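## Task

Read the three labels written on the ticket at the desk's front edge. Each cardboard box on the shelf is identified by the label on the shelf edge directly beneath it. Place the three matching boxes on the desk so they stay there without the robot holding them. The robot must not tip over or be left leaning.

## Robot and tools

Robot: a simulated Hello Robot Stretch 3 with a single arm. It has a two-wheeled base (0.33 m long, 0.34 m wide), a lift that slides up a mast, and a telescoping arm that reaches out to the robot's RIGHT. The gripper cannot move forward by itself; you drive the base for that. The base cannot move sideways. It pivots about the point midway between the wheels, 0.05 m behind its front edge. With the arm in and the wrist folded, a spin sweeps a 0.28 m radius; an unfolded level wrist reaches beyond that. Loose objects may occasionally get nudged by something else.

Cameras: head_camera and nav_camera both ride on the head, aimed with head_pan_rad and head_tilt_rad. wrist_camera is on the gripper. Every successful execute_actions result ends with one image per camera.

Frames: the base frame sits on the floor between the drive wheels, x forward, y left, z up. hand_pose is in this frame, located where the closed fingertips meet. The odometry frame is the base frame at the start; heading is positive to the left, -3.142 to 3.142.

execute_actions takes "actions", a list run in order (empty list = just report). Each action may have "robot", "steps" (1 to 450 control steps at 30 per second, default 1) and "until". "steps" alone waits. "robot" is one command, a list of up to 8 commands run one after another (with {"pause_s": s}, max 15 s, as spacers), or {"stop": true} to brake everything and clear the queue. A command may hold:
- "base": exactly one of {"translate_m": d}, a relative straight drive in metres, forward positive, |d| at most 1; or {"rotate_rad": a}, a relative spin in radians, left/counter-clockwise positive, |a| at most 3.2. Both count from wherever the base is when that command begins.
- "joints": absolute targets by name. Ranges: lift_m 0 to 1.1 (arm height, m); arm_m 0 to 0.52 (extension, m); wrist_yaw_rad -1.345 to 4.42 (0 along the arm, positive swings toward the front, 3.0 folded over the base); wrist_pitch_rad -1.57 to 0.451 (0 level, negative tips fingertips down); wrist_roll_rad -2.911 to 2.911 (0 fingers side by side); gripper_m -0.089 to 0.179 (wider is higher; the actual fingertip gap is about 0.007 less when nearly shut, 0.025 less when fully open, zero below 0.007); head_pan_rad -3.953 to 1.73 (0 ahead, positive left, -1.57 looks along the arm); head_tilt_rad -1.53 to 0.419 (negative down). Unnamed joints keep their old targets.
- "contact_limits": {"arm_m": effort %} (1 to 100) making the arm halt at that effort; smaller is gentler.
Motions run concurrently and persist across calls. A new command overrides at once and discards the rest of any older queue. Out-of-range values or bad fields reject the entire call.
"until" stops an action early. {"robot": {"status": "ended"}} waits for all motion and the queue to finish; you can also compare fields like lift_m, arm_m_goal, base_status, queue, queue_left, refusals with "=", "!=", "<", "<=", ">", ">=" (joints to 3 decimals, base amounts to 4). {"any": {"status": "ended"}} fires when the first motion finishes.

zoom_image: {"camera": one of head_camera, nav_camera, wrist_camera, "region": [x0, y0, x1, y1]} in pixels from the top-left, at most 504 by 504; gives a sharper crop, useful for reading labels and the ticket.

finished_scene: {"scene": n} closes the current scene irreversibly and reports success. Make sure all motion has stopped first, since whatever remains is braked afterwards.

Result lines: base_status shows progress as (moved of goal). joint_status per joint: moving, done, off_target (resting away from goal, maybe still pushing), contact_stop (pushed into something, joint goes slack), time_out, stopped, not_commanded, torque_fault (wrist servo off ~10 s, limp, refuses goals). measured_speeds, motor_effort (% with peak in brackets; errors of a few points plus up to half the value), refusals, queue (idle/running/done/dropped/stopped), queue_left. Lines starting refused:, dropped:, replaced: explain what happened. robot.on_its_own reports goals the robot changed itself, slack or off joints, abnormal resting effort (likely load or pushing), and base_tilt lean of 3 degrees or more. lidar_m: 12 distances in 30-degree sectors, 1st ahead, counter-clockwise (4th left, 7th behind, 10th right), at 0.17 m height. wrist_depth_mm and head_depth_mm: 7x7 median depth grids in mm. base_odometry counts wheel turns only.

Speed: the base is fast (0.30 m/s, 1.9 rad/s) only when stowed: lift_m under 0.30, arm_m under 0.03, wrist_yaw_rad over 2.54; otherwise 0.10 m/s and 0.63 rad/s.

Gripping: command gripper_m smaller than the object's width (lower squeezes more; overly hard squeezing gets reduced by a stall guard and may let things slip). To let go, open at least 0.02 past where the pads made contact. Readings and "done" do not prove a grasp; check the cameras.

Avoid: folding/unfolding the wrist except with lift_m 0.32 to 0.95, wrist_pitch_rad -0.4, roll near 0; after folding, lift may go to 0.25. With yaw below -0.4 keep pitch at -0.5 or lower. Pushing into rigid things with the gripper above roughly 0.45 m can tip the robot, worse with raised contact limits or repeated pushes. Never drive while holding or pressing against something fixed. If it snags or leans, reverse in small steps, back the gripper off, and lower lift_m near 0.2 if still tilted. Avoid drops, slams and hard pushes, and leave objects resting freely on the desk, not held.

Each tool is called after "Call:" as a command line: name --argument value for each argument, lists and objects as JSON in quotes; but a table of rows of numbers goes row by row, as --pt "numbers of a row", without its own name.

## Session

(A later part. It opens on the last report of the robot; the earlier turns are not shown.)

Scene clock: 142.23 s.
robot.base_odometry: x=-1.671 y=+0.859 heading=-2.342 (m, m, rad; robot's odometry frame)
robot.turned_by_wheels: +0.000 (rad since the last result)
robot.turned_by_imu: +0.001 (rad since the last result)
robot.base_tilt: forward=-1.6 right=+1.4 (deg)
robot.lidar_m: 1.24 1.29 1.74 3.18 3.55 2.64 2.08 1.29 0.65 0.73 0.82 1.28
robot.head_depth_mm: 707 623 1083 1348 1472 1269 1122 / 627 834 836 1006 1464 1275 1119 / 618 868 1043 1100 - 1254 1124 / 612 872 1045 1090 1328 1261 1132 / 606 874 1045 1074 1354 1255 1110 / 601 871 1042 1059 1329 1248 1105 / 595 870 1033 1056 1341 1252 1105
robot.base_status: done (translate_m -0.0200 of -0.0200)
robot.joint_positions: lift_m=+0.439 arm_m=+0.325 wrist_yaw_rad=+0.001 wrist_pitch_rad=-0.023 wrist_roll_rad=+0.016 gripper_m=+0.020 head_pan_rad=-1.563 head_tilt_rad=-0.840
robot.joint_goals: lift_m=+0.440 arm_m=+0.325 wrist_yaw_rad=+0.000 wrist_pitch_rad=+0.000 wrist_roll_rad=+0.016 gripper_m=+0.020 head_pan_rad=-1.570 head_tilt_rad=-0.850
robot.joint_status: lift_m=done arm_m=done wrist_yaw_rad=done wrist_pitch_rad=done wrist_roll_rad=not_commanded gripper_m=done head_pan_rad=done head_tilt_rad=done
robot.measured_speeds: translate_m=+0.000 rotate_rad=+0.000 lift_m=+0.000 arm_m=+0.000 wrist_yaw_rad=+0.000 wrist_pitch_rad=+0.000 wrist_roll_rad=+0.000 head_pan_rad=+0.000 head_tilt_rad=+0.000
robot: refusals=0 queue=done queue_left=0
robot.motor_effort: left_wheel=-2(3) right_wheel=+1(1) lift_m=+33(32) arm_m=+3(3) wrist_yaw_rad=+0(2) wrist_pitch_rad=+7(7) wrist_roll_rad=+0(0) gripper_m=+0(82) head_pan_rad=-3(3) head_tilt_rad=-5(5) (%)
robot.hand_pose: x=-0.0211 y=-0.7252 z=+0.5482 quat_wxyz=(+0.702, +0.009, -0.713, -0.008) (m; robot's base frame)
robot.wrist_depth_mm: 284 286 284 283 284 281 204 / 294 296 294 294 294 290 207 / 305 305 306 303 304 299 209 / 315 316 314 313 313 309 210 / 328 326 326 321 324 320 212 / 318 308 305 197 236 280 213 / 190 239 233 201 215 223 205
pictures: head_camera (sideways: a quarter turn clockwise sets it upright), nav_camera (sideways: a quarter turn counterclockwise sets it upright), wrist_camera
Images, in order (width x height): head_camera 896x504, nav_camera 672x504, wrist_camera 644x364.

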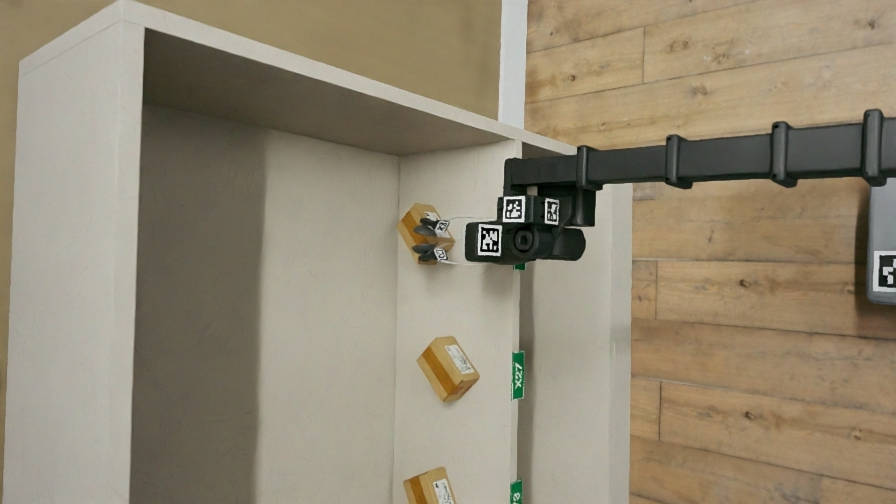

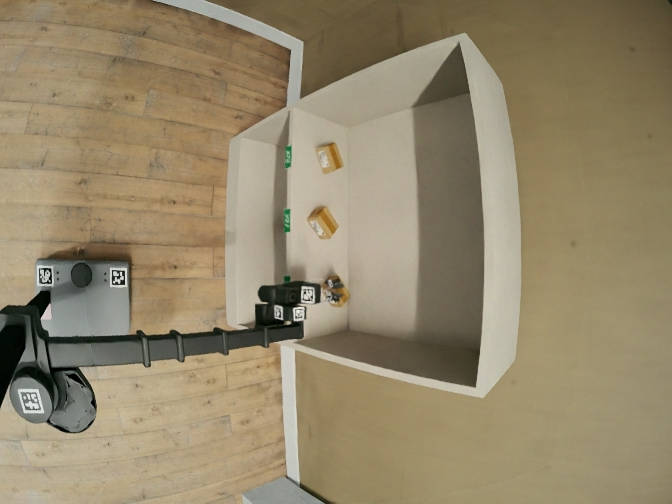

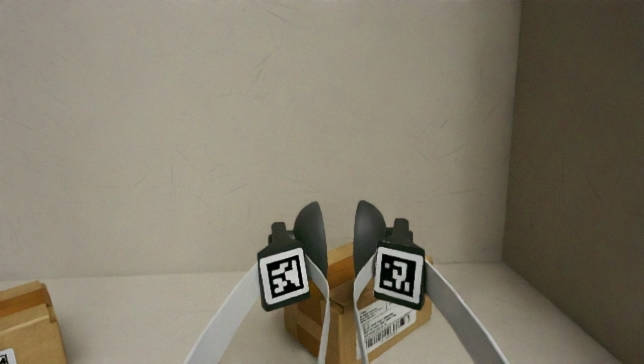

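Call:
execute_actions --actions '[{"robot":[{"joints":{"lift_m":0.48,"gripper_m":0.15}},{"base":{"translate_m":0.09},"joints":{"wrist_yaw_rad":-0.4,"arm_m":0.41}}],"steps":350,"until":{"robot":{"status":"ended"}}}]'

Scene clock: 150.07 s.
robot.base_odometry: x=-1.734 y=+0.794 heading=-2.342 (m, m, rad; robot's odometry frame)
robot.turned_by_wheels: +0.000 (rad since the last result)
robot.turned_by_imu: +0.001 (rad since the last result)
robot.base_tilt: forward=-1.6 right=+1.3 (deg)
robot.lidar_m: 1.15 1.19 1.62 3.19 3.52 2.72 2.17 1.31 0.68 0.88 0.77 1.19
robot.head_depth_mm: 632 824 816 1259 1474 1268 1130 / 627 868 1010 1079 1306 1275 1122 / 618 868 1039 1094 1346 1261 1131 / 612 873 1043 1128 1336 1263 1132 / 608 872 1041 1050 1328 1261 1117 / 601 871 1034 1084 1345 1253 1106 / 594 866 1044 1057 1311 1248 1106
robot.base_status: done (translate_m +0.0900 of +0.0900)
robot.joint_positions: lift_m=+0.479 arm_m=+0.410 wrist_yaw_rad=-0.397 wrist_pitch_rad=-0.023 wrist_roll_rad=+0.016 gripper_m=+0.150 head_pan_rad=-1.563 head_tilt_rad=-0.840
robot.joint_goals: lift_m=+0.480 arm_m=+0.410 wrist_yaw_rad=-0.400 wrist_pitch_rad=+0.000 wrist_roll_rad=+0.016 gripper_m=+0.150 head_pan_rad=-1.570 head_tilt_rad=-0.850
robot.joint_status: lift_m=done arm_m=done wrist_yaw_rad=done wrist_pitch_rad=done wrist_roll_rad=not_commanded gripper_m=done head_pan_rad=done head_tilt_rad=done
robot.measured_speeds: translate_m=+0.000 rotate_rad=+0.000 lift_m=+0.000 arm_m=+0.000 wrist_yaw_rad=+0.000 wrist_pitch_rad=+0.000 wrist_roll_rad=+0.000 head_pan_rad=+0.000 head_tilt_rad=+0.000
robot: refusals=0 queue=done queue_left=0
robot.motor_effort: left_wheel=-3(3) right_wheel=+1(6) lift_m=+32(34) arm_m=+3(3) wrist_yaw_rad=-2(1) wrist_pitch_rad=+7(7) wrist_roll_rad=+0(0) gripper_m=+2(82) head_pan_rad=-4(4) head_tilt_rad=-5(5) (%)
robot.hand_pose: x=-0.1202 y=-0.7903 z=+0.5882 quat_wxyz=(+0.686, -0.132, -0.700, -0.147) (m; robot's base frame)
robot.wrist_depth_mm: 179 191 209 231 260 234 185 / 182 196 215 238 267 239 187 / 186 201 221 245 277 244 190 / 190 206 228 255 287 248 194 / 196 208 235 260 297 277 194 / 200 - 244 272 307 284 187 / 203 226 250 268 282 258 211
pictures: head_camera (sideways: a quarter turn clockwise sets it upright), nav_camera (sideways: a quarter turn counterclockwise sets it upright), wrist_camera
Images, in order (width x height): head_camera 896x504, nav_camera 672x504, wrist_camera 644x364.

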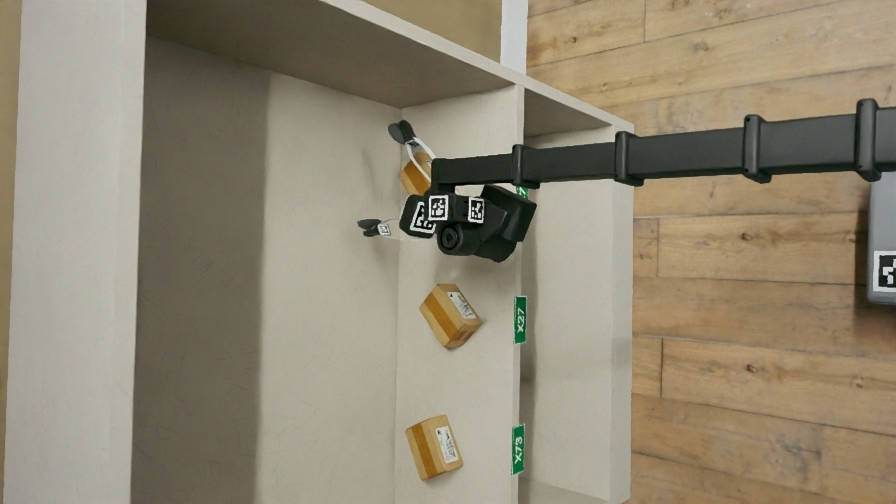

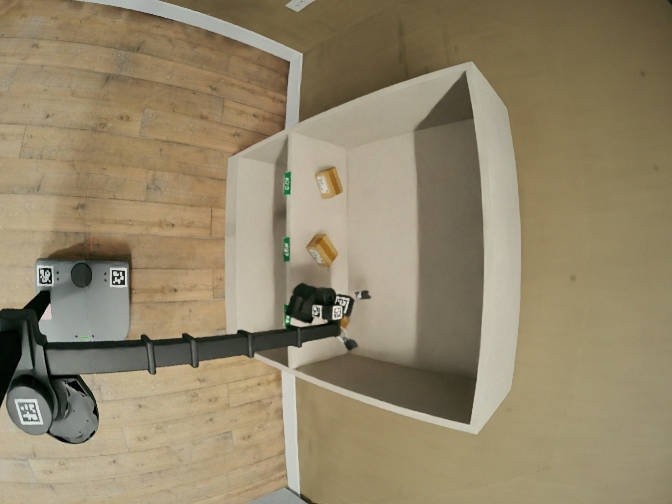

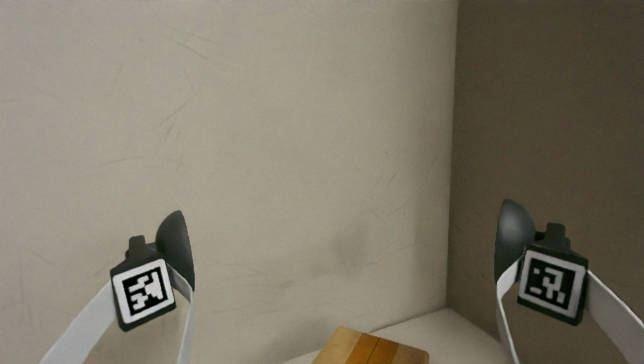

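Call:
execute_actions --actions '[{"robot":{"joints":{"lift_m":0.378}},"steps":250,"until":{"robot":{"status":"ended"}}}]'

Call:
execute_actions --actions '[{"robot":[{"joints":{"gripper_m":0.01}},{"joints":{"lift_m":0.44}}],"steps":250,"until":{"robot":{"status":"ended"}}}]'

Scene clock: 153.53 s.
robot.base_odometry: x=-1.734 y=+0.794 heading=-2.342 (m, m, rad; robot's odometry frame)
robot.turned_by_wheels: +0.000 (rad since the last result)
robot.turned_by_imu: +0.001 (rad since the last result)
robot.base_tilt: forward=-1.7 right=+1.4 (deg)
robot.lidar_m: 1.15 1.19 1.62 3.17 3.55 2.74 2.17 1.31 0.68 0.88 0.77 1.20
robot.head_depth_mm: 634 824 822 1250 1474 1269 1129 / 628 867 1011 1080 1318 1276 1126 / 621 873 1037 1083 1327 1270 1138 / 616 871 1039 1121 1337 1267 1134 / 607 871 1038 1051 1336 1257 1110 / 604 872 1037 1085 1350 1257 1114 / 594 870 1042 1051 1312 1249 1109
robot.base_status: done (translate_m +0.0900 of +0.0900)
robot.joint_positions: lift_m=+0.383 arm_m=+0.410 wrist_yaw_rad=-0.398 wrist_pitch_rad=+0.012 wrist_roll_rad=+0.018 gripper_m=+0.150 head_pan_rad=-1.563 head_tilt_rad=-0.840
robot.joint_goals: lift_m=+0.383 arm_m=+0.410 wrist_yaw_rad=-0.400 wrist_pitch_rad=+0.000 wrist_roll_rad=+0.018 gripper_m=+0.150 head_pan_rad=-1.570 head_tilt_rad=-0.850
robot.joint_status: lift_m=contact_stop arm_m=done wrist_yaw_rad=done wrist_pitch_rad=done wrist_roll_rad=not_commanded gripper_m=done head_pan_rad=done head_tilt_rad=done
robot.measured_speeds: translate_m=+0.000 rotate_rad=+0.001 lift_m=+0.001 arm_m=+0.000 wrist_yaw_rad=+0.000 wrist_pitch_rad=+0.096 wrist_roll_rad=+0.048 head_pan_rad=+0.000 head_tilt_rad=+0.000
robot: refusals=0 queue=dropped queue_left=0
robot.on_its_own: lift_m is slack since a contact_stop, until your next command for it (your +0.378 is given up)
robot.motor_effort: left_wheel=-2(2) right_wheel=-2(1) lift_m=+16(32) arm_m=+3(3) wrist_yaw_rad=-1(1) wrist_pitch_rad=-6(8) wrist_roll_rad=-1(1) gripper_m=+1(1) head_pan_rad=-3(4) head_tilt_rad=-4(5) (%)
robot.hand_pose: x=-0.1208 y=-0.7911 z=+0.5011 quat_wxyz=(+0.688, -0.145, -0.698, -0.134) (m; robot's base frame)
robot.wrist_depth_mm: 181 194 214 236 264 235 185 / 184 199 217 241 270 239 188 / 188 202 222 247 277 244 191 / 191 206 228 253 284 247 193 / 196 207 231 168 177 266 193 / 200 - 198 122 147 201 187 / 186 166 161 121 148 159 150
pictures: head_camera (sideways: a quarter turn clockwise sets it upright), nav_camera (sideways: a quarter turn counterclockwise sets it upright), wrist_camera
Images, in order (width x height): head_camera 896x504, nav_camera 672x504, wrist_camera 644x364.

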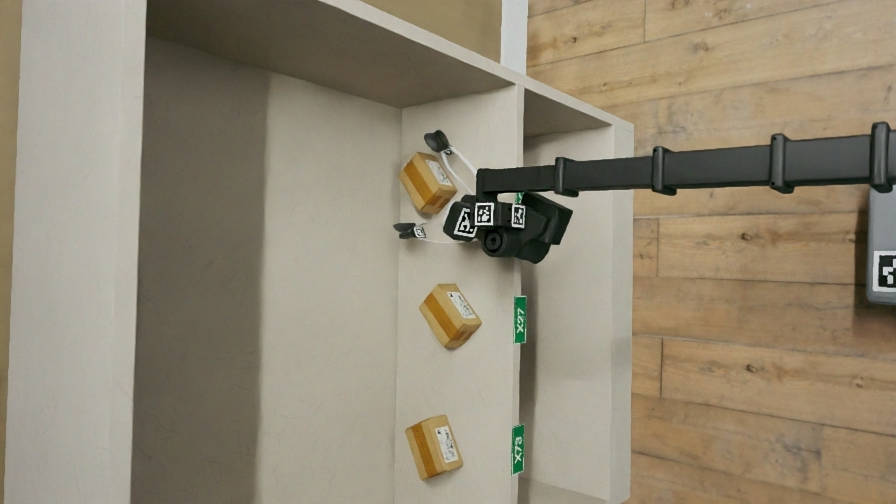

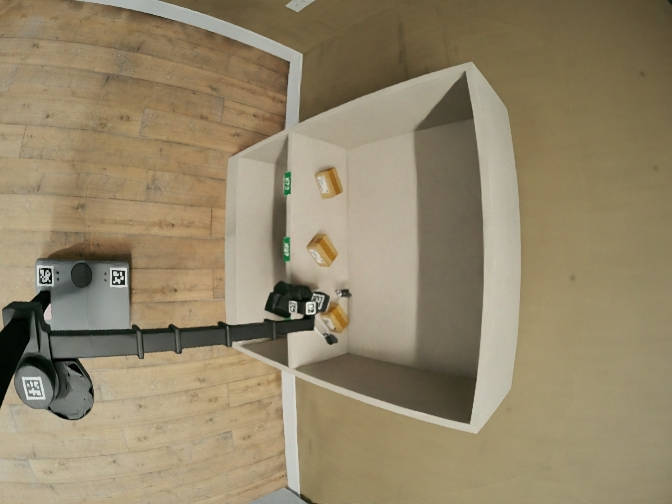

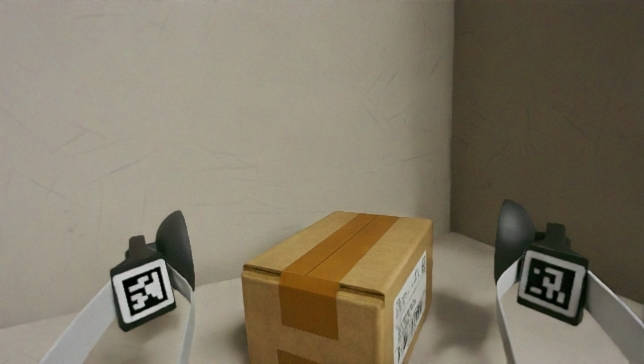

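Scene clock: 156.43 s.
robot.base_odometry: x=-1.734 y=+0.794 heading=-2.342 (m, m, rad; robot's odometry frame)
robot.turned_by_wheels: +0.000 (rad since the last result)
robot.turned_by_imu: +0.000 (rad since the last result)
robot.base_tilt: forward=-1.7 right=+1.3 (deg)
robot.lidar_m: 1.15 1.19 1.62 3.18 3.55 2.73 2.17 1.31 0.68 0.88 0.77 1.20
robot.head_depth_mm: 632 824 817 1259 1469 1282 1130 / 627 873 1016 1082 1310 1266 1119 / 619 870 1037 1070 1329 1259 1139 / 612 871 1043 1126 1341 1257 1136 / 607 867 1043 1051 1331 1254 1112 / 600 870 1040 1084 1357 1250 1107 / 592 868 1040 1056 1321 1249 1103
robot.base_status: done (translate_m +0.0900 of +0.0900)
robot.joint_positions: lift_m=+0.439 arm_m=+0.410 wrist_yaw_rad=-0.398 wrist_pitch_rad=-0.025 wrist_roll_rad=+0.019 gripper_m=+0.015 head_pan_rad=-1.563 head_tilt_rad=-0.840
robot.joint_goals: lift_m=+0.440 arm_m=+0.410 wrist_yaw_rad=-0.400 wrist_pitch_rad=+0.000 wrist_roll_rad=+0.019 gripper_m=+0.016 head_pan_rad=-1.570 head_tilt_rad=-0.850
robot.joint_status: lift_m=done arm_m=done wrist_yaw_rad=done wrist_pitch_rad=done wrist_roll_rad=not_commanded gripper_m=done head_pan_rad=done head_tilt_rad=done
robot.measured_speeds: translate_m=+0.000 rotate_rad=+0.000 lift_m=+0.000 arm_m=+0.000 wrist_yaw_rad=+0.000 wrist_pitch_rad=+0.000 wrist_roll_rad=+0.000 head_pan_rad=+0.000 head_tilt_rad=+0.000
robot: refusals=0 queue=done queue_left=0
robot.on_its_own: gripper_m is held at +0.016, not at your +0.010, by its stall guard, which is still easing
robot.motor_effort: left_wheel=-1(2) right_wheel=+0(2) lift_m=+32(36) arm_m=+2(3) wrist_yaw_rad=-1(0) wrist_pitch_rad=+8(8) wrist_roll_rad=+0(1) gripper_m=-3(97) head_pan_rad=-4(4) head_tilt_rad=-5(5) (%)
robot.hand_pose: x=-0.1204 y=-0.7902 z=+0.5477 quat_wxyz=(+0.685, -0.132, -0.701, -0.147) (m; robot's base frame)
robot.wrist_depth_mm: 179 191 209 231 258 234 184 / 182 196 216 238 266 238 187 / 187 200 221 245 277 243 190 / 191 206 228 254 287 249 193 / 196 212 228 168 164 245 197 / 201 217 - 125 124 238 200 / 206 219 233 126 137 220 199
pictures: head_camera (sideways: a quarter turn clockwise sets it upright), nav_camera (sideways: a quarter turn counterclockwise sets it upright), wrist_camera
Images, in order (width x height): head_camera 896x504, nav_camera 672x504, wrist_camera 644x364.

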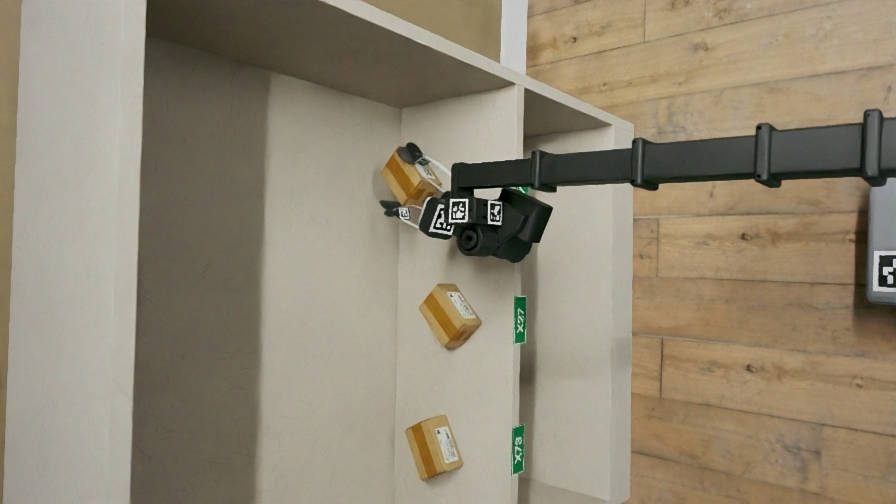

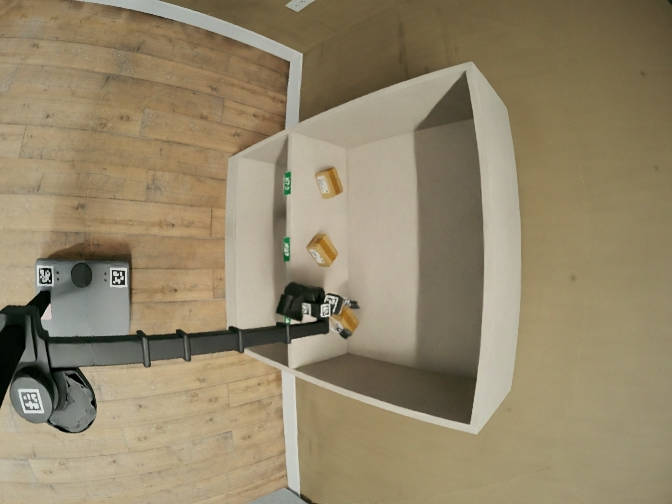

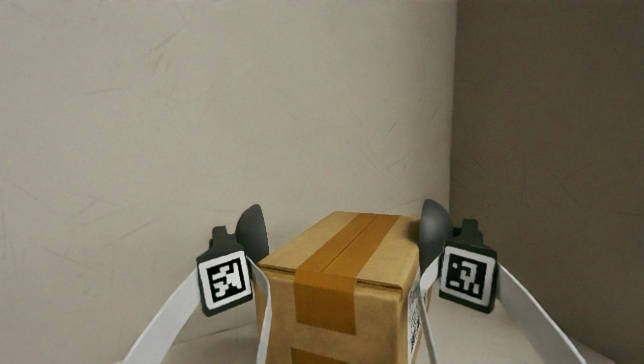

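Call:
execute_actions --actions '[{"robot":[{"joints":{"arm_m":0}},{"joints":{"wrist_yaw_rad":2.6,"lift_m":0.28},"base":{"rotate_rad":1.58}},{"base":{"translate_m":1}},{"base":{"translate_m":1}},{"base":{"translate_m":0.42}},{"base":{"rotate_rad":1.58},"joints":{"lift_m":0.93,"head_tilt_rad":-0.5}},{"joints":{"wrist_yaw_rad":0}},{"joints":{"arm_m":0.33}}],"steps":450,"until":{"robot":{"status":"ended"}}},{"steps":450,"until":{"robot":{"status":"ended"}}},{"steps":450,"until":{"robot":{"status":"ended"}}}]'

Scene clock: 193.37 s.
robot.base_odometry: x=+0.016 y=-0.877 heading=+0.817 (m, m, rad; robot's odometry frame)
robot.turned_by_wheels: +3.160 (rad since the last result)
robot.turned_by_imu: +3.141 (rad since the last result)
robot.base_tilt: forward=-1.7 right=+1.3 (deg)
robot.lidar_m: 2.63 2.74 3.30 3.05 1.62 1.17 1.13 1.16 1.51 0.77 0.90 1.40
robot.head_depth_mm: 1205 1330 1190 - - 1557 1276 / 1209 1320 1180 - 1816 1534 1269 / 1210 1334 1264 - 1791 1447 1268 / 1210 1337 1140 1675 1802 1479 1264 / 1202 1334 1033 800 1122 1470 1251 / 1207 1318 1026 791 1113 1503 1253 / 1200 1329 1011 782 1769 1459 1241
robot.base_status: done (rotate_rad +1.5799 of +1.5800)
robot.joint_positions: lift_m=+0.929 arm_m=+0.330 wrist_yaw_rad=+0.002 wrist_pitch_rad=-0.027 wrist_roll_rad=+0.019 gripper_m=+0.027 head_pan_rad=-1.563 head_tilt_rad=-0.507
robot.joint_goals: lift_m=+0.930 arm_m=+0.330 wrist_yaw_rad=+0.000 wrist_pitch_rad=+0.000 wrist_roll_rad=+0.019 gripper_m=+0.026 head_pan_rad=-1.570 head_tilt_rad=-0.500
robot.joint_status: lift_m=done arm_m=done wrist_yaw_rad=done wrist_pitch_rad=done wrist_roll_rad=not_commanded gripper_m=done head_pan_rad=done head_tilt_rad=done
robot.measured_speeds: translate_m=+0.000 rotate_rad=+0.000 lift_m=+0.000 arm_m=+0.000 wrist_yaw_rad=+0.000 wrist_pitch_rad=+0.000 wrist_roll_rad=+0.000 head_pan_rad=+0.000 head_tilt_rad=+0.000
robot: refusals=0 queue=done queue_left=0
robot.on_its_own: gripper_m is held at +0.026, not at your +0.010, by its stall guard, which is not easing now
robot.motor_effort: left_wheel=-3(8) right_wheel=+1(7) lift_m=+33(35) arm_m=+3(1) wrist_yaw_rad=-1(3) wrist_pitch_rad=+9(8) wrist_roll_rad=-1(0) gripper_m=-20(22) head_pan_rad=-4(3) head_tilt_rad=+3(26) (%)
robot.hand_pose: x=-0.0209 y=-0.7301 z=+1.0372 quat_wxyz=(+0.701, +0.010, -0.713, -0.009) (m; robot's base frame)
robot.wrist_depth_mm: 798 803 810 801 799 782 792 / 834 826 832 819 824 814 805 / 863 873 857 843 841 844 820 / 788 725 679 645 601 574 853 / 431 414 433 169 164 366 350 / 299 292 136 125 124 278 258 / 228 226 220 126 138 208 205
pictures: head_camera (sideways: a quarter turn clockwise sets it upright), nav_camera (sideways: a quarter turn counterclockwise sets it upright), wrist_camera
Images, in order (width x height): head_camera 896x504, nav_camera 672x504, wrist_camera 644x364.

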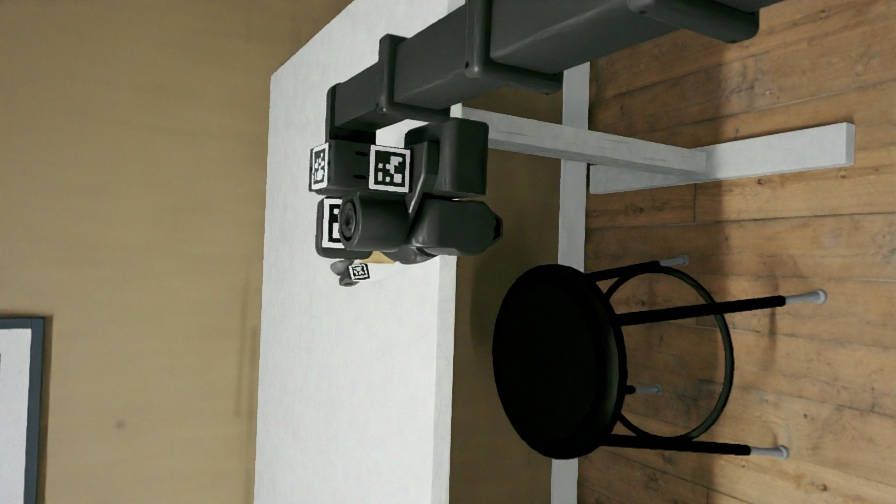

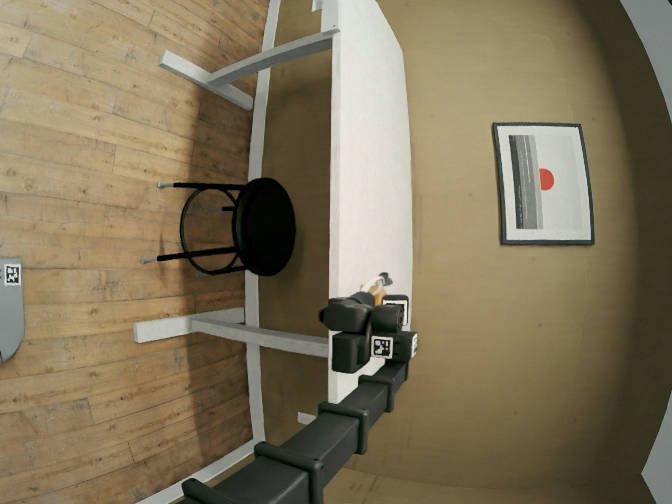

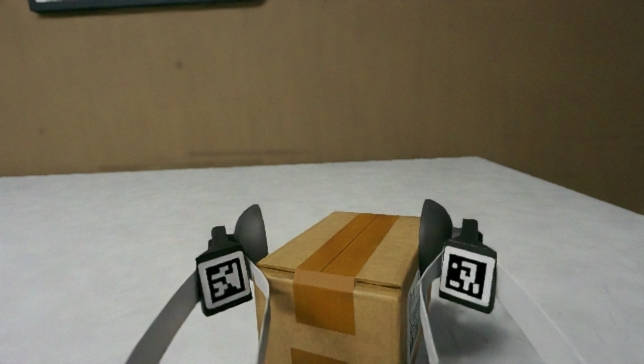

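Call:
execute_actions --actions '[{"robot":[{"joints":{"arm_m":0.37}},{"joints":{"lift_m":0.893}}],"steps":150,"until":{"robot":{"status":"ended"}}},{"robot":[{"joints":{"gripper_m":0.15}},{"joints":{"arm_m":0,"lift_m":0.9}},{"joints":{"wrist_yaw_rad":2.6,"lift_m":0.28,"gripper_m":0.05},"base":{"rotate_rad":1.052}},{"base":{"translate_m":1}},{"base":{"translate_m":1}},{"base":{"translate_m":0.8}},{"base":{"rotate_rad":2.108},"joints":{"head_tilt_rad":-0.85}},{"joints":{"wrist_yaw_rad":0,"lift_m":0.45,"gripper_m":0.17}}],"steps":450,"until":{"robot":{"status":"ended"}}},{"steps":450,"until":{"robot":{"status":"ended"}}},{"steps":450,"until":{"robot":{"status":"ended"}}}]'

Scene clock: 234.00 s.
robot.base_odometry: x=-0.807 y=+1.799 heading=-2.306 (m, m, rad; robot's odometry frame)
robot.turned_by_wheels: +3.160 (rad since the last result)
robot.turned_by_imu: +3.137 (rad since the last result)
robot.base_tilt: forward=-1.7 right=+1.4 (deg)
robot.lidar_m: 2.55 2.64 3.42 3.42 1.78 1.28 0.77 0.81 0.88 0.63 0.63 1.26
robot.head_depth_mm: 635 879 1051 1086 1347 1275 1125 / 627 872 1048 1077 1340 1262 1144 / 621 870 1041 1104 1336 1264 - / 616 869 1036 1063 1344 1309 - / 608 869 1010 1072 1327 1259 1113 / 570 645 847 1334 1430 1252 1110 / 777 926 1108 1383 1436 1250 1110
robot.base_status: done (rotate_rad +2.1079 of +2.1080)
robot.joint_positions: lift_m=+0.449 arm_m=+0.003 wrist_yaw_rad=+0.004 wrist_pitch_rad=-0.023 wrist_roll_rad=+0.019 gripper_m=+0.170 head_pan_rad=-1.563 head_tilt_rad=-0.840
robot.joint_goals: lift_m=+0.450 arm_m=+0.000 wrist_yaw_rad=+0.000 wrist_pitch_rad=+0.000 wrist_roll_rad=+0.019 gripper_m=+0.170 head_pan_rad=-1.570 head_tilt_rad=-0.850
robot.joint_status: lift_m=done arm_m=done wrist_yaw_rad=done wrist_pitch_rad=done wrist_roll_rad=not_commanded gripper_m=done head_pan_rad=done head_tilt_rad=done
robot.measured_speeds: translate_m=+0.000 rotate_rad=+0.000 lift_m=+0.000 arm_m=+0.000 wrist_yaw_rad=+0.000 wrist_pitch_rad=+0.000 wrist_roll_rad=+0.000 head_pan_rad=+0.000 head_tilt_rad=+0.000
robot: refusals=0 queue=done queue_left=0
robot.motor_effort: left_wheel=-2(8) right_wheel=+2(7) lift_m=+32(33) arm_m=-3(4) wrist_yaw_rad=-2(4) wrist_pitch_rad=+7(8) wrist_roll_rad=-1(1) gripper_m=+1(84) head_pan_rad=-3(3) head_tilt_rad=-5(26) (%)
robot.hand_pose: x=-0.0205 y=-0.4033 z=+0.5583 quat_wxyz=(+0.701, +0.010, -0.713, -0.007) (m; robot's base frame)
robot.wrist_depth_mm: 624 389 563 573 573 572 577 / 656 639 588 595 587 594 594 / 670 662 579 614 614 615 612 / 694 687 564 624 629 605 508 / 722 701 436 448 430 419 430 / 744 - 478 678 682 692 - / 767 770 528 701 703 692 690
pictures: head_camera (sideways: a quarter turn clockwise sets it upright), nav_camera (sideways: a quarter turn counterclockwise sets it upright), wrist_camera
Images, in order (width x height): head_camera 896x504, nav_camera 672x504, wrist_camera 644x364.

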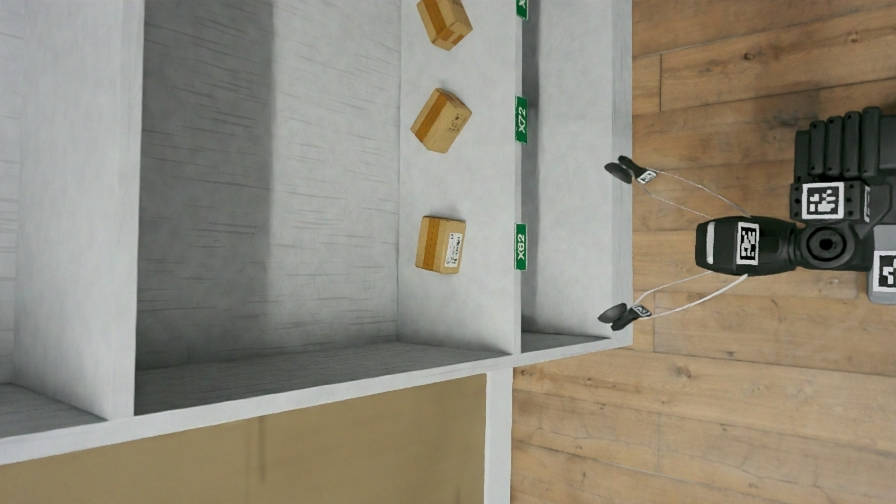

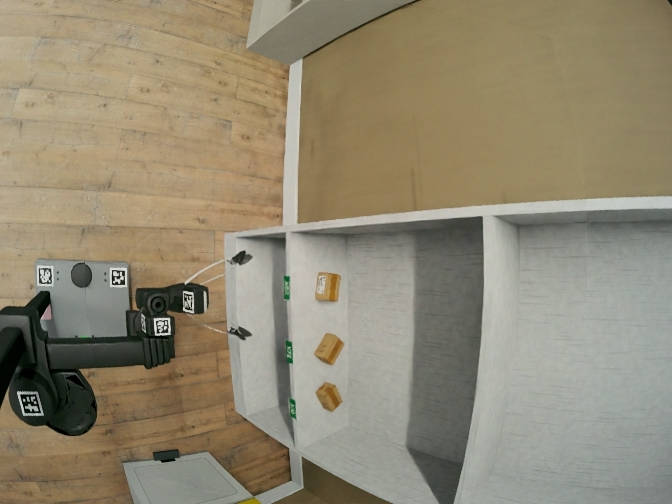

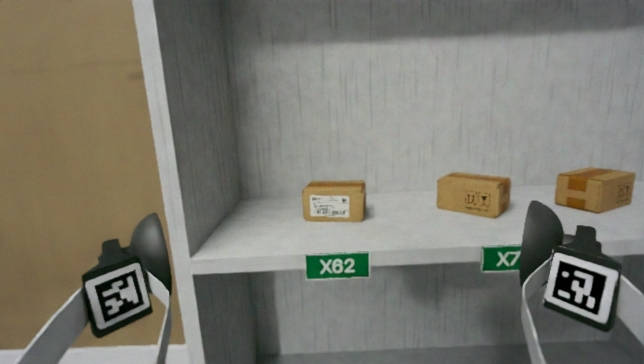

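Call:
execute_actions --actions '[{"robot":[{"base":{"translate_m":0.035},"joints":{"lift_m":0.425,"wrist_pitch_rad":-0.2,"wrist_yaw_rad":-0.1}},{"joints":{"arm_m":0.36}},{"joints":{"gripper_m":0.04}},{"joints":{"lift_m":0.47}}],"steps":450,"until":{"robot":{"status":"ended"}}}]'

Scene clock: 245.57 s.
robot.base_odometry: x=-0.831 y=+1.773 heading=-2.306 (m, m, rad; robot's odometry frame)
robot.turned_by_wheels: +0.000 (rad since the last result)
robot.turned_by_imu: +0.002 (rad since the last result)
robot.base_tilt: forward=-1.6 right=+1.3 (deg)
robot.lidar_m: 2.52 2.60 3.44 3.85 1.83 1.31 0.81 0.85 0.91 0.62 0.96 1.23
robot.head_depth_mm: 633 876 1050 1086 1346 1276 1120 / 628 873 1047 1072 1342 1265 1132 / 621 871 1043 1127 1334 1267 1131 / 616 869 1042 1082 1336 1268 1129 / 607 847 981 1066 1340 1249 1115 / 537 866 1070 1383 1427 1249 1107 / 793 926 1106 1376 1436 1245 1095
robot.base_status: done (translate_m +0.0350 of +0.0350)
robot.joint_positions: lift_m=+0.469 arm_m=+0.360 wrist_yaw_rad=-0.099 wrist_pitch_rad=-0.225 wrist_roll_rad=+0.019 gripper_m=+0.044 head_pan_rad=-1.563 head_tilt_rad=-0.840
robot.joint_goals: lift_m=+0.470 arm_m=+0.360 wrist_yaw_rad=-0.100 wrist_pitch_rad=-0.200 wrist_roll_rad=+0.019 gripper_m=+0.043 head_pan_rad=-1.570 head_tilt_rad=-0.850
robot.joint_status: lift_m=done arm_m=done wrist_yaw_rad=done wrist_pitch_rad=done wrist_roll_rad=not_commanded gripper_m=done head_pan_rad=done head_tilt_rad=done
robot.measured_speeds: translate_m=+0.000 rotate_rad=+0.000 lift_m=+0.000 arm_m=+0.000 wrist_yaw_rad=+0.000 wrist_pitch_rad=+0.000 wrist_roll_rad=+0.000 head_pan_rad=+0.000 head_tilt_rad=+0.000
robot: refusals=0 queue=done queue_left=0
robot.motor_effort: left_wheel=-3(4) right_wheel=+2(5) lift_m=+34(34) arm_m=+2(2) wrist_yaw_rad=+0(3) wrist_pitch_rad=+8(5) wrist_roll_rad=-1(1) gripper_m=-18(93) head_pan_rad=-3(4) head_tilt_rad=-5(5) (%)
robot.hand_pose: x=-0.0456 y=-0.7478 z=+0.5275 quat_wxyz=(+0.692, +0.044, -0.712, -0.115) (m; robot's base frame)
robot.wrist_depth_mm: 222 231 238 243 252 259 266 / 229 244 250 258 266 275 284 / 224 260 266 274 283 294 306 / 219 273 281 180 295 314 322 / 214 287 142 132 129 291 247 / 209 250 139 137 134 - 210 / 198 204 193 184 182 189 189
pictures: head_camera (sideways: a quarter turn clockwise sets it upright), nav_camera (sideways: a quarter turn counterclockwise sets it upright), wrist_camera
Images, in order (width x height): head_camera 896x504, nav_camera 672x504, wrist_camera 644x364.

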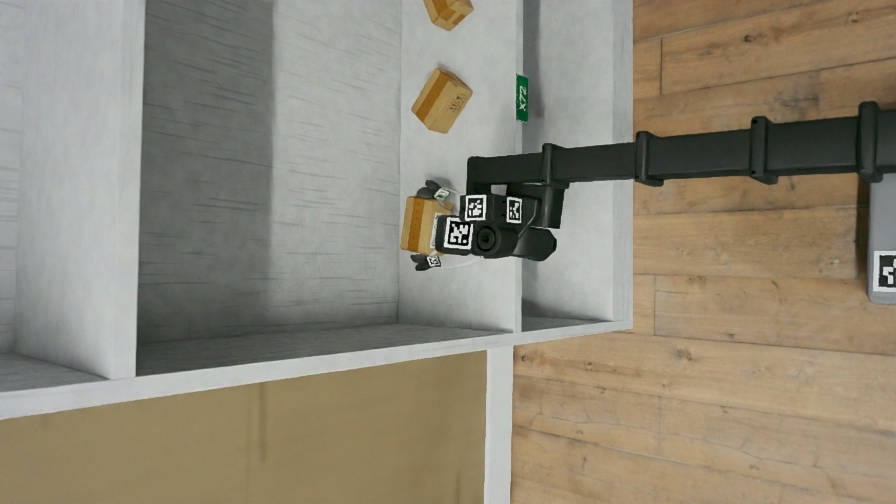

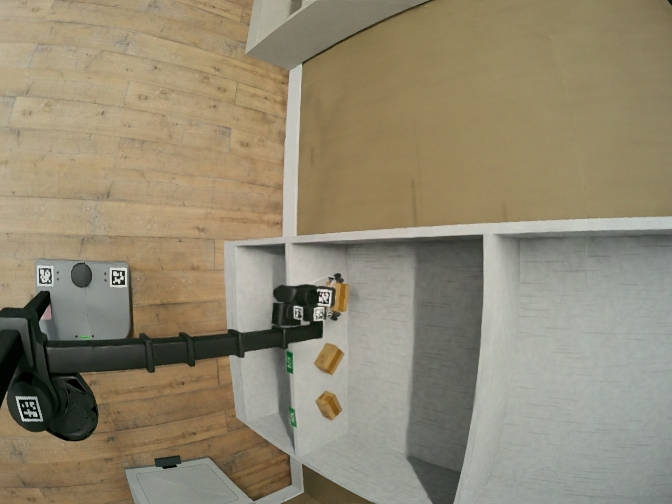

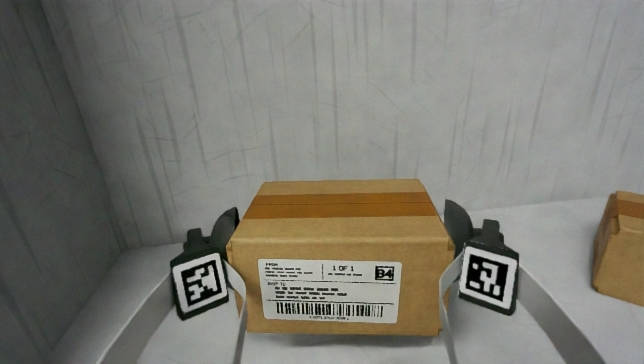

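Call:
execute_actions --actions '[{"robot":[{"joints":{"arm_m":0}},{"joints":{"wrist_yaw_rad":2.6,"lift_m":0.28},"base":{"rotate_rad":1.278}},{"base":{"translate_m":1}},{"base":{"translate_m":1}},{"base":{"translate_m":0.534}},{"base":{"rotate_rad":1.883},"joints":{"lift_m":0.95,"head_tilt_rad":-0.5}},{"joints":{"wrist_yaw_rad":0,"lift_m":0.97}},{"joints":{"arm_m":0.38}}],"steps":450,"until":{"robot":{"status":"ended"}}},{"steps":450,"until":{"robot":{"status":"ended"}}},{"steps":450,"until":{"robot":{"status":"ended"}}},{"robot":{"joints":{"lift_m":0.927}},"steps":150,"until":{"robot":{"status":"ended"}}},{"robot":[{"joints":{"gripper_m":0.16}},{"joints":{"arm_m":0,"lift_m":0.935}}],"steps":250,"until":{"robot":{"status":"ended"}}}]'

Call:
execute_actions --actions '[{"robot":[{"joints":{"wrist_yaw_rad":2.6,"lift_m":0.28,"gripper_m":0.05},"base":{"rotate_rad":1.19}},{"base":{"translate_m":1}},{"base":{"translate_m":1}},{"base":{"translate_m":0.615}},{"base":{"rotate_rad":1.971},"joints":{"head_tilt_rad":-0.85}},{"joints":{"lift_m":0.6}},{"joints":{"wrist_yaw_rad":-0.7,"wrist_pitch_rad":-0.5,"gripper_m":0.14}},{"joints":{"arm_m":0.4}}],"steps":450,"until":{"robot":{"status":"ended"}}},{"steps":450,"until":{"robot":{"status":"ended"}}},{"steps":450,"until":{"robot":{"status":"ended"}}}]'

Scene clock: 293.20 s.
robot.base_odometry: x=+0.478 y=-0.397 heading=+0.855 (m, m, rad; robot's odometry frame)
robot.turned_by_wheels: +3.161 (rad since the last result)
robot.turned_by_imu: +3.144 (rad since the last result)
robot.base_tilt: forward=-1.7 right=+1.3 (deg)
robot.lidar_m: 2.04 2.13 2.86 3.04 2.49 1.80 1.72 1.77 0.87 0.86 1.07 2.03
robot.head_depth_mm: 1215 1329 1104 838 1112 - - / 1213 1326 1085 826 1188 1555 - / 1207 1336 1073 819 1862 - - / 1214 1335 1051 770 1845 - - / 1203 1323 1036 797 1823 1508 1251 / 1204 1332 1028 745 1758 1513 1251 / 1207 1328 1014 725 1393 1434 1220
robot.base_status: done (rotate_rad +1.8829 of +1.8830)
robot.joint_positions: lift_m=+0.934 arm_m=+0.003 wrist_yaw_rad=+0.002 wrist_pitch_rad=-0.223 wrist_roll_rad=+0.019 gripper_m=+0.160 head_pan_rad=-1.563 head_tilt_rad=-0.507
robot.joint_goals: lift_m=+0.935 arm_m=+0.000 wrist_yaw_rad=+0.000 wrist_pitch_rad=-0.200 wrist_roll_rad=+0.019 gripper_m=+0.160 head_pan_rad=-1.570 head_tilt_rad=-0.500
robot.joint_status: lift_m=done arm_m=done wrist_yaw_rad=done wrist_pitch_rad=done wrist_roll_rad=not_commanded gripper_m=done head_pan_rad=done head_tilt_rad=done
robot.measured_speeds: translate_m=+0.000 rotate_rad=+0.000 lift_m=+0.000 arm_m=+0.000 wrist_yaw_rad=+0.000 wrist_pitch_rad=+0.000 wrist_roll_rad=+0.000 head_pan_rad=+0.000 head_tilt_rad=+0.000
robot: refusals=0 queue=done queue_left=0
robot.motor_effort: left_wheel=-3(9) right_wheel=+1(6) lift_m=+33(34) arm_m=-4(0) wrist_yaw_rad=-1(5) wrist_pitch_rad=+7(8) wrist_roll_rad=-1(1) gripper_m=+1(83) head_pan_rad=-3(3) head_tilt_rad=+3(25) (%)
robot.hand_pose: x=-0.0209 y=-0.3923 z=+0.9931 quat_wxyz=(+0.697, +0.079, -0.709, -0.079) (m; robot's base frame)
robot.wrist_depth_mm: - - - - - - - / - - - - 919 821 761 / 592 551 521 480 467 443 454 / 431 424 429 - - - - / - - - - - 886 - / - - - - - 702 940 / - - - - - - -
pictures: head_camera (sideways: a quarter turn clockwise sets it upright), nav_camera (sideways: a quarter turn counterclockwise sets it upright), wrist_camera
Images, in order (width x height): head_camera 896x504, nav_camera 672x504, wrist_camera 644x364.

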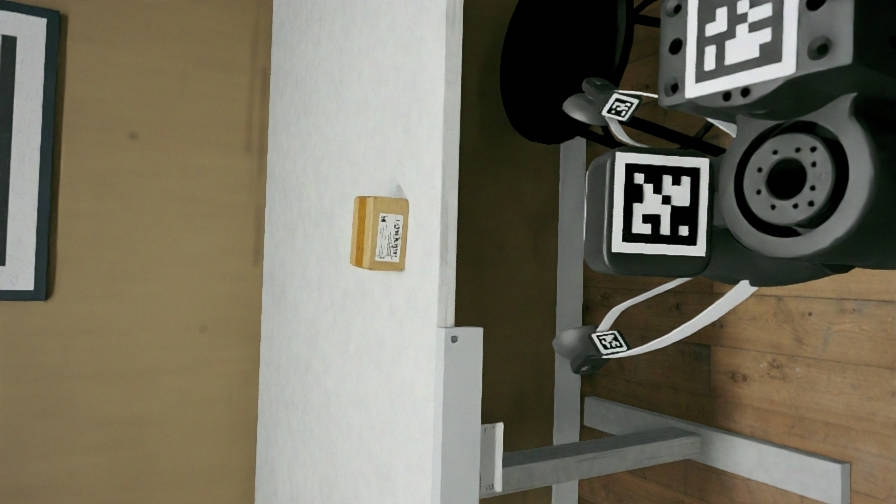

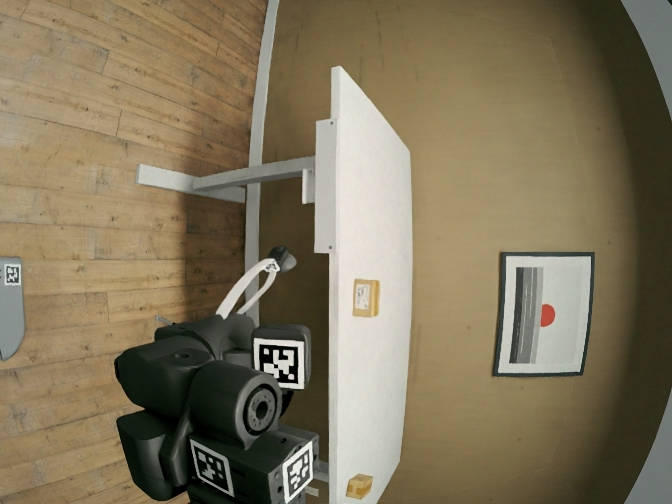

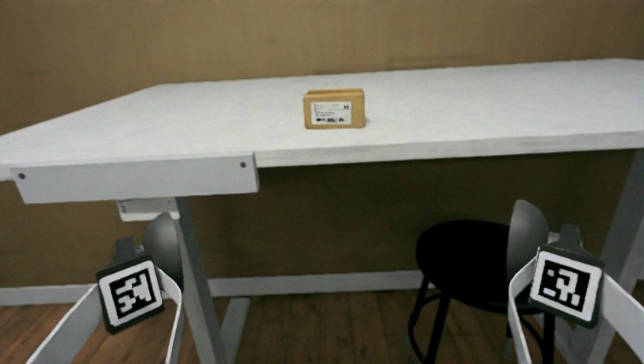

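Scene clock: 326.50 s.
robot.base_odometry: x=-0.715 y=+1.930 heading=-2.268 (m, m, rad; robot's odometry frame)
robot.turned_by_wheels: +3.161 (rad since the last result)
robot.turned_by_imu: +3.137 (rad since the last result)
robot.base_tilt: forward=-1.7 right=+1.3 (deg)
robot.lidar_m: 2.18 2.84 3.48 3.45 1.49 1.07 0.57 0.59 0.76 0.89 0.71 1.29
robot.head_depth_mm: 634 886 1026 1060 1376 1273 1130 / 627 886 1060 1083 1347 1298 - / 619 883 1034 - 1369 1267 1140 / 614 881 1054 1054 1334 1261 1136 / 607 875 1045 1096 1347 1254 1116 / 600 872 1048 1086 1331 1247 1107 / 594 874 1017 1026 1354 1249 1105
robot.base_status: done (rotate_rad +1.9709 of +1.9710)
robot.joint_positions: lift_m=+0.599 arm_m=+0.400 wrist_yaw_rad=-0.697 wrist_pitch_rad=-0.511 wrist_roll_rad=+0.019 gripper_m=+0.140 head_pan_rad=-1.564 head_tilt_rad=-0.840
robot.joint_goals: lift_m=+0.600 arm_m=+0.400 wrist_yaw_rad=-0.700 wrist_pitch_rad=-0.500 wrist_roll_rad=+0.019 gripper_m=+0.140 head_pan_rad=-1.570 head_tilt_rad=-0.850
robot.joint_status: lift_m=done arm_m=done wrist_yaw_rad=done wrist_pitch_rad=done wrist_roll_rad=not_commanded gripper_m=done head_pan_rad=done head_tilt_rad=done
robot.measured_speeds: translate_m=+0.000 rotate_rad=+0.000 lift_m=+0.000 arm_m=+0.000 wrist_yaw_rad=+0.000 wrist_pitch_rad=+0.000 wrist_roll_rad=+0.000 head_pan_rad=+0.000 head_tilt_rad=+0.000
robot: refusals=0 queue=done queue_left=0
robot.motor_effort: left_wheel=-2(8) right_wheel=+2(8) lift_m=+33(34) arm_m=+2(0) wrist_yaw_rad=-1(3) wrist_pitch_rad=+3(7) wrist_roll_rad=-1(1) gripper_m=+1(84) head_pan_rad=-3(3) head_tilt_rad=-5(29) (%)
robot.hand_pose: x=-0.1575 y=-0.7068 z=+0.5919 quat_wxyz=(+0.575, -0.069, -0.709, -0.401) (m; robot's base frame)
robot.wrist_depth_mm: 201 228 270 332 336 275 234 / 212 243 291 363 364 296 246 / 224 258 315 400 400 317 264 / 238 278 343 396 389 345 304 / 254 290 347 285 333 333 812 / 273 - 300 255 292 281 764 / 277 265 267 262 260 269 665
pictures: head_camera (sideways: a quarter turn clockwise sets it upright), nav_camera (sideways: a quarter turn counterclockwise sets it upright), wrist_camera
Images, in order (width x height): head_camera 896x504, nav_camera 672x504, wrist_camera 644x364.

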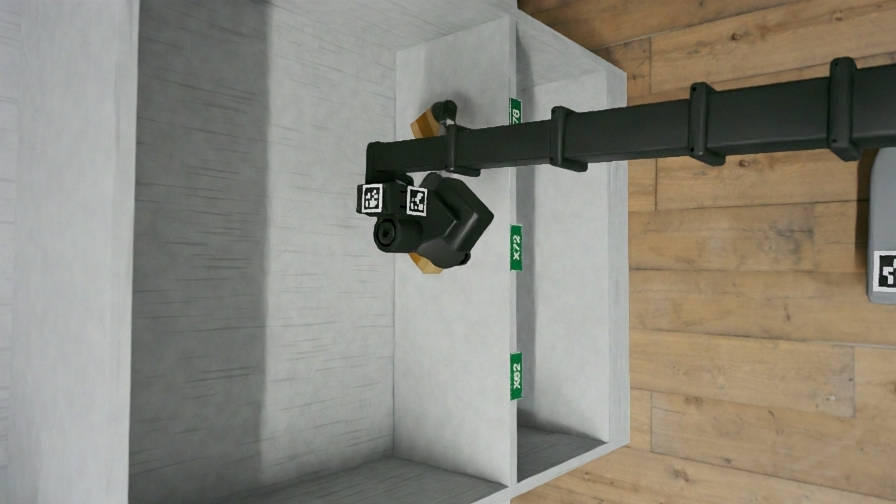

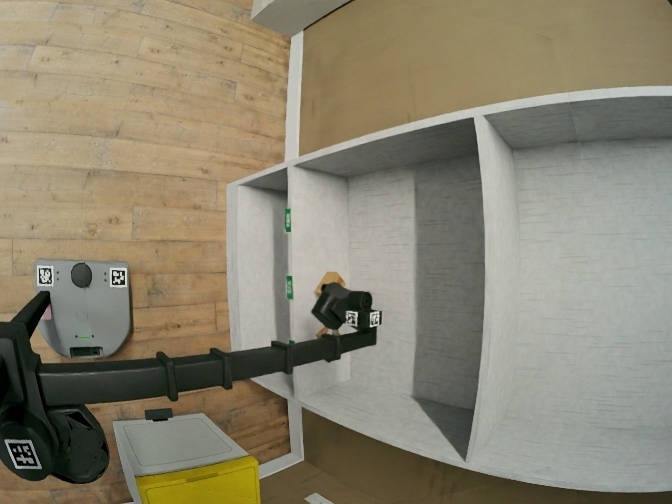

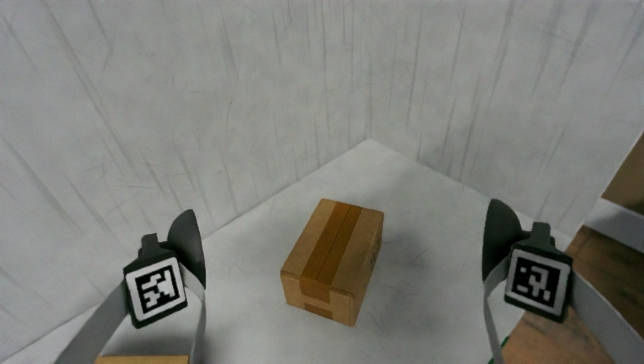

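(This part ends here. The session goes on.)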